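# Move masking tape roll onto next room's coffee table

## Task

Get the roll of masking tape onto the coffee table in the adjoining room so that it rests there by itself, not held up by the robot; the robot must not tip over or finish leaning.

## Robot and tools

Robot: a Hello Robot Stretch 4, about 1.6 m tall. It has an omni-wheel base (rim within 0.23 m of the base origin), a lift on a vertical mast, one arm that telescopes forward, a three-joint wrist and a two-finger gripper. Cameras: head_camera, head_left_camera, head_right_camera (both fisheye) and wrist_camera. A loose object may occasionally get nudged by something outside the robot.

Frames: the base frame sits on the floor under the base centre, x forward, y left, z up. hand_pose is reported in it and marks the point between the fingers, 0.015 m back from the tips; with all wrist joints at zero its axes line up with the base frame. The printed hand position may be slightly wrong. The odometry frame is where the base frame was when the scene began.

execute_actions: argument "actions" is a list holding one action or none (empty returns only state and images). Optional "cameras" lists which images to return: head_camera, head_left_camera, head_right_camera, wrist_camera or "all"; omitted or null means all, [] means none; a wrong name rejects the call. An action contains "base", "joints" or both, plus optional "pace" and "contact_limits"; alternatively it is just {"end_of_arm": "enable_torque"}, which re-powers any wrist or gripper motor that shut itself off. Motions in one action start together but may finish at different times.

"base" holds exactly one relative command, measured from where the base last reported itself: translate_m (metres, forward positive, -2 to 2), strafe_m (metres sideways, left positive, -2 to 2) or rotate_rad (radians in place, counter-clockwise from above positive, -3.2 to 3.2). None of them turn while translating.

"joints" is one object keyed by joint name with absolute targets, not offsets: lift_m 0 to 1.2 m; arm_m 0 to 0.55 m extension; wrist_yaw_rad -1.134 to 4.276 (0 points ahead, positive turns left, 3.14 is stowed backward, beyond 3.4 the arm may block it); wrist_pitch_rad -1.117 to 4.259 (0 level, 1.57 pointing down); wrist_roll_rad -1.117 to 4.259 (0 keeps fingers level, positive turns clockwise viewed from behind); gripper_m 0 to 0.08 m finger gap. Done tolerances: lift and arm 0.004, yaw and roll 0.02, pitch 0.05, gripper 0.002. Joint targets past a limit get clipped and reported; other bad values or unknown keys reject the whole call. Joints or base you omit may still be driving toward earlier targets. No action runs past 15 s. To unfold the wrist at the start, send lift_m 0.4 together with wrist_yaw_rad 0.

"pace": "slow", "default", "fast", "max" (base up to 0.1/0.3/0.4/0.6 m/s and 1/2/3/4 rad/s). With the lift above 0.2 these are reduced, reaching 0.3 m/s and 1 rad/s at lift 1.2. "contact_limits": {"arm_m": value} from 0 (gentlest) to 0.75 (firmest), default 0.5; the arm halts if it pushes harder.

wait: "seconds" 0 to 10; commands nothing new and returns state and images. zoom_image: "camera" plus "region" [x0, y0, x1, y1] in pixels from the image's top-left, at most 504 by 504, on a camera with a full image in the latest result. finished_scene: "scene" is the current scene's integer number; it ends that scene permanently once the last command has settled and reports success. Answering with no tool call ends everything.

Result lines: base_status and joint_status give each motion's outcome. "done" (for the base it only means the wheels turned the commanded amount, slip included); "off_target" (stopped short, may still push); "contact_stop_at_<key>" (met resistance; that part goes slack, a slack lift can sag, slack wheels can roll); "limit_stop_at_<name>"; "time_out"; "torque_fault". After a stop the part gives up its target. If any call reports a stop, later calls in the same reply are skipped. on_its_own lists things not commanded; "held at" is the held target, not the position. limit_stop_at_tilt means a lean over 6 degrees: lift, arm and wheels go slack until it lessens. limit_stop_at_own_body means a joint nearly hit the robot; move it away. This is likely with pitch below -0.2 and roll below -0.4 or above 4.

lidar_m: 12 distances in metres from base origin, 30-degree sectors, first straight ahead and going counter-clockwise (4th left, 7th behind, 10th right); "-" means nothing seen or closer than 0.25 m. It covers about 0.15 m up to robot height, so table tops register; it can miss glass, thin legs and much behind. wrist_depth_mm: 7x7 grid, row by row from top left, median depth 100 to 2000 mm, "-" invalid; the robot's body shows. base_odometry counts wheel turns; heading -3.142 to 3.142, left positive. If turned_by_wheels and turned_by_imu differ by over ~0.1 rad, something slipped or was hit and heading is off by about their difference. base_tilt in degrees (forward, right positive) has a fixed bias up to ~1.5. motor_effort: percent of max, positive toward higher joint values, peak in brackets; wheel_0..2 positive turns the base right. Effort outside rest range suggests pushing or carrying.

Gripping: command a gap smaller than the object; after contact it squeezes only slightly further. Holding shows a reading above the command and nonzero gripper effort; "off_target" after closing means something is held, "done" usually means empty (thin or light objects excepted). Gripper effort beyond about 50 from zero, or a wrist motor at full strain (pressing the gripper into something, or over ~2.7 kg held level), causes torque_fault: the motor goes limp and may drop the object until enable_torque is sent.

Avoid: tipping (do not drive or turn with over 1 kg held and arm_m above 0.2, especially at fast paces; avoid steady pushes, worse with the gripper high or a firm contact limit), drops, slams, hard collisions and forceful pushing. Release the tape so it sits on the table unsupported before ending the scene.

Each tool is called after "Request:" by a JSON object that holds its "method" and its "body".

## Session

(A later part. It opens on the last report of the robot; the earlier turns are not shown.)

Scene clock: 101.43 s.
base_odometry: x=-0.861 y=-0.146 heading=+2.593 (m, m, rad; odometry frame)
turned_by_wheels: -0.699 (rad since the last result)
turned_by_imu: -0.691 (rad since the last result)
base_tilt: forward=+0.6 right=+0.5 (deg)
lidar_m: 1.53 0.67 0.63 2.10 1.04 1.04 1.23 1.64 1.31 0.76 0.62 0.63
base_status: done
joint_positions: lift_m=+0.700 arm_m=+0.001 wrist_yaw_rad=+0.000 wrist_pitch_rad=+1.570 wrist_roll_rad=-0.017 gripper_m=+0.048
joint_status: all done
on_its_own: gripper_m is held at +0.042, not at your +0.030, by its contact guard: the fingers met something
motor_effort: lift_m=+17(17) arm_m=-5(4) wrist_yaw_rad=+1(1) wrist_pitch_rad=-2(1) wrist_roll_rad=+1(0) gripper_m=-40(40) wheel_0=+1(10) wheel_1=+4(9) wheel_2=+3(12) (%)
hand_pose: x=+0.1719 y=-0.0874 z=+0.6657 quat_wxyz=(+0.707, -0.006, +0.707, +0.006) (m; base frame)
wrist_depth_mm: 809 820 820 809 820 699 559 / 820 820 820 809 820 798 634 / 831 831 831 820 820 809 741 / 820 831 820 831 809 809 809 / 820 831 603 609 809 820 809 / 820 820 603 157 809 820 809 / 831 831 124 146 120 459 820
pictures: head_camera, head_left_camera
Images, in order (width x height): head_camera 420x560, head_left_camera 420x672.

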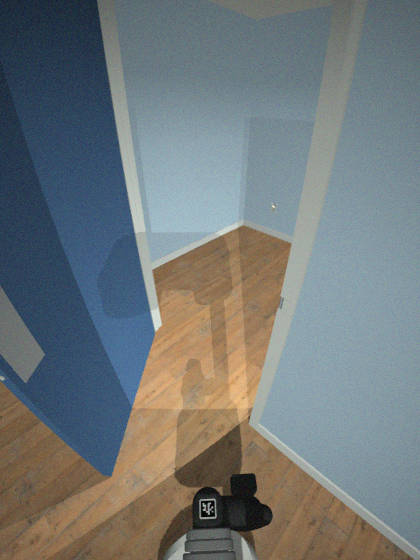

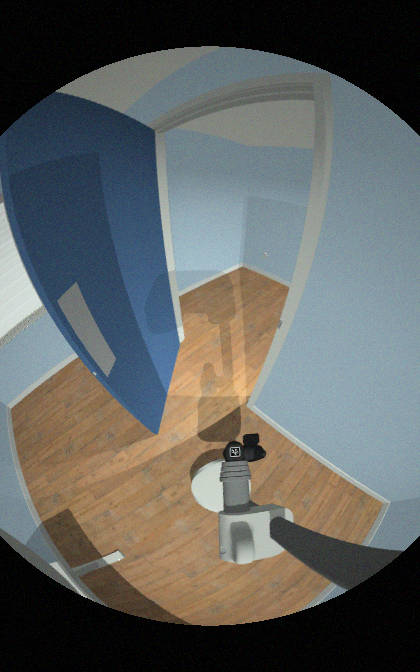

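Request:
{"method": "execute_actions", "body": {"actions": [{"base":{"strafe_m":0.11}}], "cameras": []}}

Request:
{"method": "execute_actions", "body": {"actions": [{"base":{"translate_m":0.8}}], "cameras": []}}

Request:
{"method": "execute_actions", "body": {"actions": [{"base":{"rotate_rad":-0.8}}], "cameras": ["head_camera","head_right_camera"]}}

Scene clock: 111.07 s.
base_odometry: x=-0.918 y=-0.239 heading=+2.593 (m, m, rad; odometry frame)
turned_by_wheels: +0.000 (rad since the last result)
turned_by_imu: +0.000 (rad since the last result)
base_tilt: forward=+0.8 right=+0.4 (deg)
lidar_m: 1.21 0.56 0.60 2.01 0.99 0.95 1.13 1.72 1.43 0.84 0.72 0.71
base_status: done
joint_positions: lift_m=+0.700 arm_m=+0.001 wrist_yaw_rad=+0.000 wrist_pitch_rad=+1.570 wrist_roll_rad=-0.017 gripper_m=+0.048
joint_status: not commanded
on_its_own: gripper_m is held at +0.042, not at your +0.030, by its contact guard: the fingers met something
motor_effort: lift_m=+17(17) arm_m=-5(6) wrist_yaw_rad=+0(1) wrist_pitch_rad=-1(2) wrist_roll_rad=+0(0) gripper_m=-40(40) wheel_0=+1(8) wheel_1=+0(11) wheel_2=+0(2) (%)
hand_pose: x=+0.1719 y=-0.0874 z=+0.6657 quat_wxyz=(+0.707, -0.006, +0.707, +0.006) (m; base frame)
wrist_depth_mm: 676 809 820 809 820 788 647 / 699 831 831 831 831 809 741 / 831 831 820 831 820 809 820 / 842 831 820 820 820 820 831 / 831 842 609 603 809 820 809 / 820 820 609 156 820 820 831 / 820 831 124 147 120 462 820
pictures: none
No camera images: the call's "cameras" was empty. Leave "cameras" out to get every camera's image.

Scene clock: 115.20 s.
base_odometry: x=-1.600 y=+0.178 heading=+2.593 (m, m, rad; odometry frame)
turned_by_wheels: +0.000 (rad since the last result)
turned_by_imu: -0.007 (rad since the last result)
base_tilt: forward=+0.7 right=+0.5 (deg)
lidar_m: 1.67 0.44 0.33 0.30 0.37 1.63 1.81 2.28 0.35 0.33 2.42 2.42
base_status: done
joint_positions: lift_m=+0.700 arm_m=+0.001 wrist_yaw_rad=+0.000 wrist_pitch_rad=+1.570 wrist_roll_rad=-0.017 gripper_m=+0.048
joint_status: not commanded
on_its_own: gripper_m is held at +0.042, not at your +0.030, by its contact guard: the fingers met something
motor_effort: lift_m=+17(17) arm_m=-5(5) wrist_yaw_rad=+0(2) wrist_pitch_rad=-2(1) wrist_roll_rad=+0(0) gripper_m=-39(40) wheel_0=+1(6) wheel_1=+4(8) wheel_2=-3(13) (%)
hand_pose: x=+0.1719 y=-0.0874 z=+0.6657 quat_wxyz=(+0.707, -0.006, +0.707, +0.006) (m; base frame)
wrist_depth_mm: 554 788 831 831 809 809 809 / 569 831 809 831 809 820 809 / 569 820 820 820 820 820 820 / 580 831 842 831 820 820 820 / 597 831 603 603 831 820 809 / 615 788 597 157 820 820 820 / 627 741 124 146 120 332 530
pictures: none
No camera images: the call's "cameras" was empty. Leave "cameras" out to get every camera's image.

Scene clock: 116.73 s.
base_odometry: x=-1.600 y=+0.178 heading=+1.794 (m, m, rad; odometry frame)
turned_by_wheels: -0.799 (rad since the last result)
turned_by_imu: -0.790 (rad since the last result)
base_tilt: forward=+0.7 right=+0.5 (deg)
lidar_m: 2.41 2.06 0.60 0.36 0.32 0.32 0.41 1.66 2.24 0.77 0.34 0.43
base_status: done
joint_positions: lift_m=+0.700 arm_m=+0.001 wrist_yaw_rad=+0.000 wrist_pitch_rad=+1.570 wrist_roll_rad=-0.017 gripper_m=+0.048
joint_status: not commanded
on_its_own: gripper_m is held at +0.042, not at your +0.030, by its contact guard: the fingers met something
motor_effort: lift_m=+17(17) arm_m=-5(5) wrist_yaw_rad=+1(2) wrist_pitch_rad=+0(1) wrist_roll_rad=+0(1) gripper_m=-40(40) wheel_0=+1(6) wheel_1=+2(9) wheel_2=+4(9) (%)
hand_pose: x=+0.1719 y=-0.0874 z=+0.6657 quat_wxyz=(+0.707, -0.006, +0.707, +0.006) (m; base frame)
wrist_depth_mm: 831 820 831 831 820 820 820 / 820 820 831 831 831 820 831 / 831 820 831 820 809 488 336 / 820 842 809 820 820 504 347 / 831 831 597 603 831 820 820 / 768 831 603 157 809 809 820 / 683 750 124 146 120 462 809
pictures: head_camera, head_right_camera
Images, in order (width x height): head_camera 420x560, head_right_camera 420x672.

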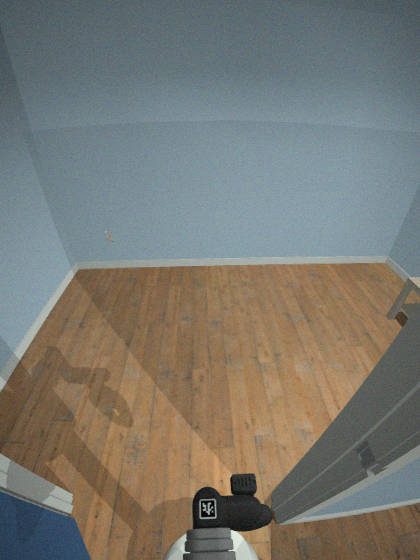

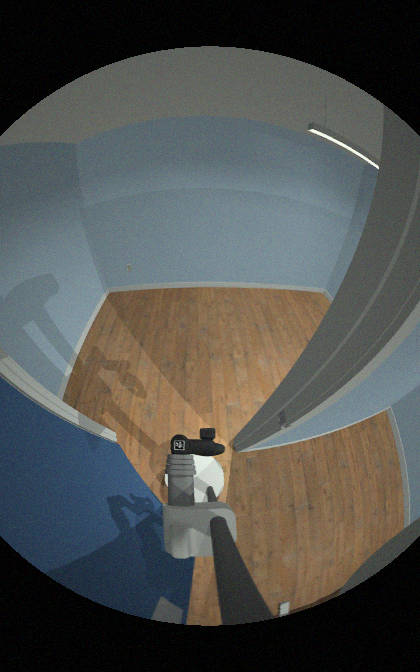

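Request:
{"method": "execute_actions", "body": {"actions": [{"base":{"rotate_rad":0.15}}], "cameras": []}}

Request:
{"method": "execute_actions", "body": {"actions": [{"base":{"translate_m":1.3},"pace":"fast"}], "cameras": []}}

Request:
{"method": "execute_actions", "body": {"actions": [{"base":{"rotate_rad":-1.76}}], "cameras": ["head_camera","head_right_camera"]}}

Scene clock: 124.90 s.
base_odometry: x=-1.600 y=+0.178 heading=+1.943 (m, m, rad; odometry frame)
turned_by_wheels: +0.149 (rad since the last result)
turned_by_imu: +0.147 (rad since the last result)
base_tilt: forward=+0.7 right=+0.5 (deg)
lidar_m: 2.40 1.81 0.49 0.35 0.31 0.34 0.50 1.70 2.33 0.51 0.33 2.45
base_status: done
joint_positions: lift_m=+0.700 arm_m=+0.001 wrist_yaw_rad=+0.000 wrist_pitch_rad=+1.570 wrist_roll_rad=-0.017 gripper_m=+0.048
joint_status: not commanded
on_its_own: gripper_m is held at +0.042, not at your +0.030, by its contact guard: the fingers met something
motor_effort: lift_m=+17(17) arm_m=-5(5) wrist_yaw_rad=+1(0) wrist_pitch_rad=+1(1) wrist_roll_rad=+1(0) gripper_m=-40(40) wheel_0=-3(7) wheel_1=-3(8) wheel_2=-3(8) (%)
hand_pose: x=+0.1719 y=-0.0874 z=+0.6657 quat_wxyz=(+0.707, -0.006, +0.707, +0.006) (m; base frame)
wrist_depth_mm: 831 831 820 831 820 820 809 / 831 842 820 820 820 809 820 / 820 820 820 820 820 820 820 / 831 820 820 820 820 569 397 / 788 820 603 603 820 715 392 / 699 820 597 156 809 809 820 / 654 723 124 146 120 459 809
pictures: none
No camera images: the call's "cameras" was empty. Leave "cameras" out to get every camera's image.

Scene clock: 129.50 s.
base_odometry: x=-2.073 y=+1.389 heading=+1.943 (m, m, rad; odometry frame)
turned_by_wheels: +0.000 (rad since the last result)
turned_by_imu: -0.011 (rad since the last result)
base_tilt: forward=+0.9 right=+0.4 (deg)
lidar_m: 1.13 1.23 1.25 1.23 1.18 1.04 1.41 1.06 1.64 1.88 1.43 1.13
base_status: done
joint_positions: lift_m=+0.700 arm_m=+0.001 wrist_yaw_rad=+0.000 wrist_pitch_rad=+1.570 wrist_roll_rad=-0.017 gripper_m=+0.048
joint_status: not commanded
on_its_own: gripper_m is held at +0.042, not at your +0.030, by its contact guard: the fingers met something
motor_effort: lift_m=+17(17) arm_m=-5(5) wrist_yaw_rad=+1(0) wrist_pitch_rad=-1(1) wrist_roll_rad=+0(0) gripper_m=-40(40) wheel_0=+1(6) wheel_1=+2(9) wheel_2=-2(13) (%)
hand_pose: x=+0.1719 y=-0.0874 z=+0.6657 quat_wxyz=(+0.707, -0.006, +0.707, +0.006) (m; base frame)
wrist_depth_mm: 809 809 831 820 820 809 809 / 820 831 831 820 831 831 809 / 831 831 820 820 820 820 820 / 831 809 820 820 831 820 809 / 820 831 603 603 820 809 820 / 820 831 597 157 820 820 809 / 820 831 124 146 120 459 809
pictures: none
No camera images: the call's "cameras" was empty. Leave "cameras" out to get every camera's image.

Scene clock: 131.67 s.
base_odometry: x=-2.073 y=+1.389 heading=+0.184 (m, m, rad; odometry frame)
turned_by_wheels: -1.759 (rad since the last result)
turned_by_imu: -1.738 (rad since the last result)
base_tilt: forward=+0.7 right=+0.5 (deg)
lidar_m: 1.84 1.68 1.21 1.12 1.19 1.32 1.24 1.28 1.08 1.24 1.05 1.30
base_status: done
joint_positions: lift_m=+0.700 arm_m=+0.001 wrist_yaw_rad=+0.000 wrist_pitch_rad=+1.570 wrist_roll_rad=-0.017 gripper_m=+0.048
joint_status: not commanded
on_its_own: gripper_m is held at +0.042, not at your +0.030, by its contact guard: the fingers met something
motor_effort: lift_m=+18(18) arm_m=-5(5) wrist_yaw_rad=+0(0) wrist_pitch_rad=+0(2) wrist_roll_rad=+1(1) gripper_m=-40(39) wheel_0=+3(8) wheel_1=+5(10) wheel_2=+3(9) (%)
hand_pose: x=+0.1720 y=-0.0874 z=+0.6656 quat_wxyz=(+0.707, -0.006, +0.707, +0.006) (m; base frame)
wrist_depth_mm: 842 820 831 820 820 820 820 / 831 820 809 820 809 820 820 / 831 820 820 809 820 820 809 / 809 831 820 809 809 820 809 / 831 831 609 603 809 831 820 / 820 820 603 156 820 820 798 / 831 831 124 146 120 459 820
pictures: head_camera, head_right_camera
Images, in order (width x height): head_camera 420x560, head_right_camera 420x672.

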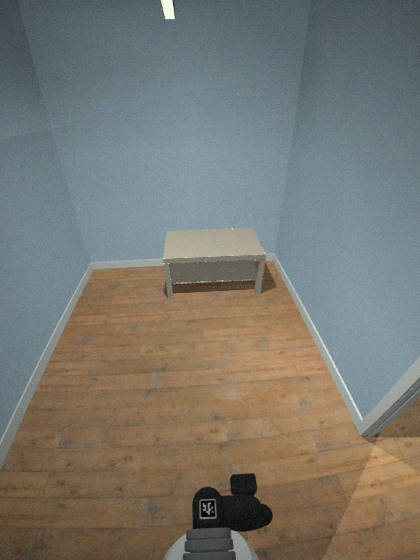

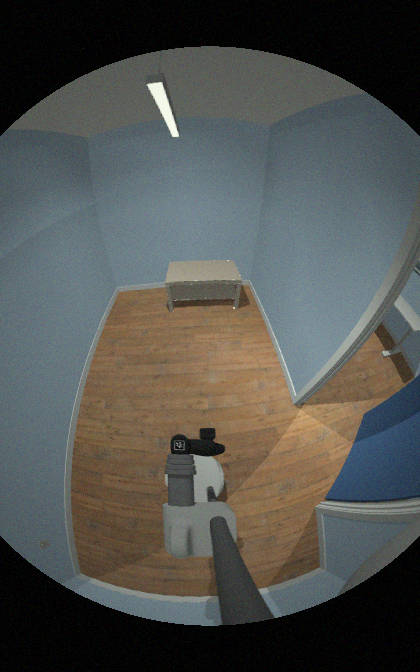

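Request:
{"method": "execute_actions", "body": {"actions": [{"base":{"translate_m":1.45},"joints":{"arm_m":0.42,"lift_m":0.62},"pace":"fast"}], "cameras": ["head_camera","wrist_camera"]}}

Scene clock: 145.30 s.
base_odometry: x=-0.648 y=+1.654 heading=+0.184 (m, m, rad; odometry frame)
turned_by_wheels: +0.000 (rad since the last result)
turned_by_imu: -0.012 (rad since the last result)
base_tilt: forward=+0.8 right=+0.5 (deg)
lidar_m: 0.42 0.44 1.30 1.17 1.22 1.65 2.71 2.08 0.90 0.85 0.68 0.45
base_status: done
joint_positions: lift_m=+0.620 arm_m=+0.419 wrist_yaw_rad=+0.000 wrist_pitch_rad=+1.570 wrist_roll_rad=-0.017 gripper_m=+0.048
joint_status: all done
on_its_own: gripper_m is held at +0.042, not at your +0.030, by its contact guard: the fingers met something
motor_effort: lift_m=+17(20) arm_m=+5(6) wrist_yaw_rad=+0(2) wrist_pitch_rad=-2(2) wrist_roll_rad=+2(0) gripper_m=-40(40) wheel_0=+0(8) wheel_1=+3(9) wheel_2=-2(14) (%)
hand_pose: x=+0.5902 y=-0.0874 z=+0.5857 quat_wxyz=(+0.707, -0.006, +0.707, +0.006) (m; base frame)
wrist_depth_mm: 285 283 283 281 282 281 282 / 285 285 283 282 281 281 279 / 283 282 281 281 281 281 281 / 285 283 283 282 282 281 282 / 285 285 282 281 281 281 279 / 283 283 282 156 281 281 279 / 282 283 124 146 120 195 279
pictures: head_camera, wrist_camera
Images, in order (width x height): head_camera 420x560, wrist_camera 616x392.

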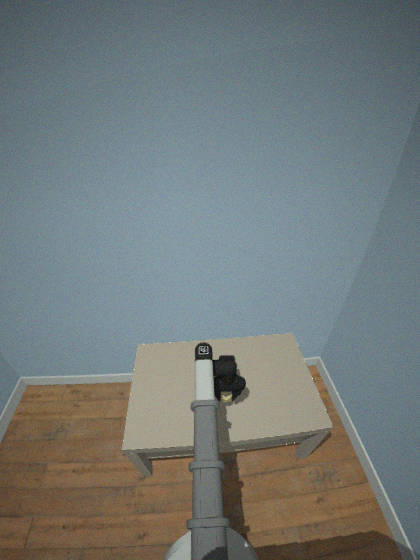

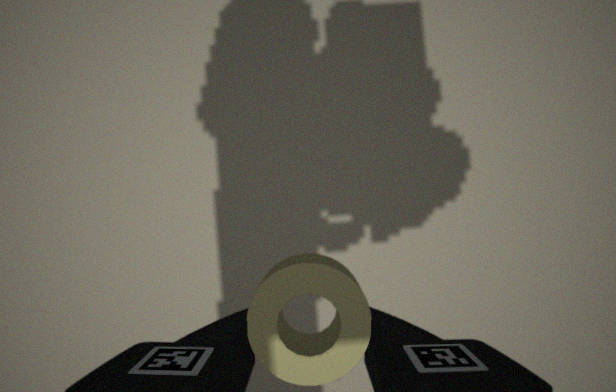

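Request:
{"method": "execute_actions", "body": {"actions": [{"joints":{"lift_m":0.512}}], "cameras": []}}

Request:
{"method": "execute_actions", "body": {"actions": [{"joints":{"gripper_m":0.075}}], "cameras": []}}

Request:
{"method": "execute_actions", "body": {"actions": [{"joints":{"lift_m":0.58},"pace":"fast"}], "cameras": ["wrist_camera"]}}

Scene clock: 152.10 s.
base_odometry: x=-0.648 y=+1.654 heading=+0.184 (m, m, rad; odometry frame)
turned_by_wheels: +0.000 (rad since the last result)
turned_by_imu: +0.000 (rad since the last result)
base_tilt: forward=+0.8 right=+0.4 (deg)
lidar_m: 0.42 0.46 1.28 1.19 1.23 1.63 2.71 2.10 0.91 0.85 0.65 0.46
base_status: not commanded
joint_positions: lift_m=+0.512 arm_m=+0.419 wrist_yaw_rad=+0.000 wrist_pitch_rad=+1.570 wrist_roll_rad=-0.017 gripper_m=+0.048
joint_status: all done
on_its_own: gripper_m is held at +0.042, not at your +0.030, by its contact guard: the fingers met something
motor_effort: lift_m=+17(16) arm_m=+5(5) wrist_yaw_rad=+1(1) wrist_pitch_rad=+3(0) wrist_roll_rad=+2(0) gripper_m=-39(39) wheel_0=+0(0) wheel_1=+2(2) wheel_2=-1(2) (%)
hand_pose: x=+0.5902 y=-0.0874 z=+0.4777 quat_wxyz=(+0.707, -0.006, +0.707, +0.006) (m; base frame)
wrist_depth_mm: 176 175 175 174 174 173 - / 175 175 174 174 174 173 173 / 175 175 174 174 174 172 173 / 175 174 174 174 173 172 173 / 175 175 175 174 173 173 172 / 175 175 174 156 173 173 172 / 175 175 124 146 120 141 -
pictures: none
No camera images: the call's "cameras" was empty. Leave "cameras" out to get every camera's image.

Scene clock: 153.07 s.
base_odometry: x=-0.648 y=+1.654 heading=+0.184 (m, m, rad; odometry frame)
turned_by_wheels: +0.000 (rad since the last result)
turned_by_imu: +0.000 (rad since the last result)
base_tilt: forward=+0.7 right=+0.6 (deg)
lidar_m: 0.42 0.41 1.29 1.19 1.25 1.63 2.72 2.09 0.92 0.84 0.64 0.46
base_status: not commanded
joint_positions: lift_m=+0.512 arm_m=+0.419 wrist_yaw_rad=+0.000 wrist_pitch_rad=+1.570 wrist_roll_rad=-0.017 gripper_m=+0.075
joint_status: all done
motor_effort: lift_m=+17(17) arm_m=+5(5) wrist_yaw_rad=-1(1) wrist_pitch_rad=+2(0) wrist_roll_rad=+1(1) gripper_m=+3(39) wheel_0=+0(0) wheel_1=+3(3) wheel_2=-2(2) (%)
hand_pose: x=+0.5902 y=-0.0874 z=+0.4777 quat_wxyz=(+0.707, -0.006, +0.707, +0.006) (m; base frame)
wrist_depth_mm: 175 175 174 174 174 173 - / 175 175 174 174 174 173 172 / 175 176 175 174 173 173 173 / 176 175 175 174 174 173 173 / 175 175 174 174 174 173 173 / 175 175 174 149 173 172 173 / 175 107 152 148 158 108 -
pictures: none
No camera images: the call's "cameras" was empty. Leave "cameras" out to get every camera's image.

Scene clock: 154.10 s.
base_odometry: x=-0.648 y=+1.654 heading=+0.184 (m, m, rad; odometry frame)
turned_by_wheels: +0.000 (rad since the last result)
turned_by_imu: +0.000 (rad since the last result)
base_tilt: forward=+0.7 right=+0.4 (deg)
lidar_m: 0.41 0.41 1.27 1.19 1.22 1.66 2.73 2.09 0.90 0.86 0.66 0.45
base_status: not commanded
joint_positions: lift_m=+0.580 arm_m=+0.419 wrist_yaw_rad=+0.000 wrist_pitch_rad=+1.570 wrist_roll_rad=-0.017 gripper_m=+0.075
joint_status: all done
motor_effort: lift_m=+21(24) arm_m=+5(5) wrist_yaw_rad=-2(1) wrist_pitch_rad=+2(0) wrist_roll_rad=+1(1) gripper_m=+1(3) wheel_0=+0(0) wheel_1=+2(3) wheel_2=-1(2) (%)
hand_pose: x=+0.5902 y=-0.0874 z=+0.5454 quat_wxyz=(+0.707, -0.006, +0.707, +0.006) (m; base frame)
wrist_depth_mm: 244 243 242 242 242 241 240 / 244 243 242 242 241 241 239 / 244 243 243 243 241 241 240 / 244 244 242 242 241 241 241 / 244 243 243 242 240 240 239 / 243 243 243 229 240 241 240 / 244 107 197 240 241 108 -
pictures: wrist_camera
Images, in order (width x height): wrist_camera 616x392.

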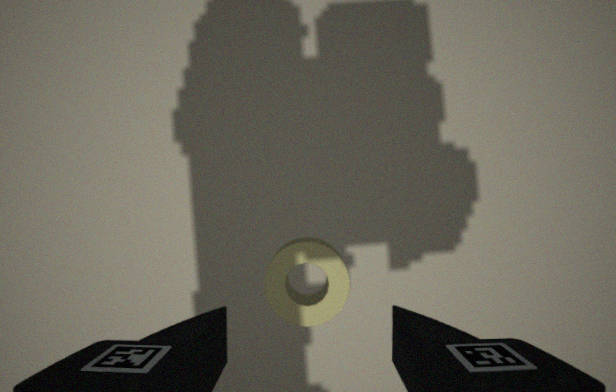

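Request:
{"method": "finished_scene", "body": {"scene": 1}}

The scene is finished: the task was done.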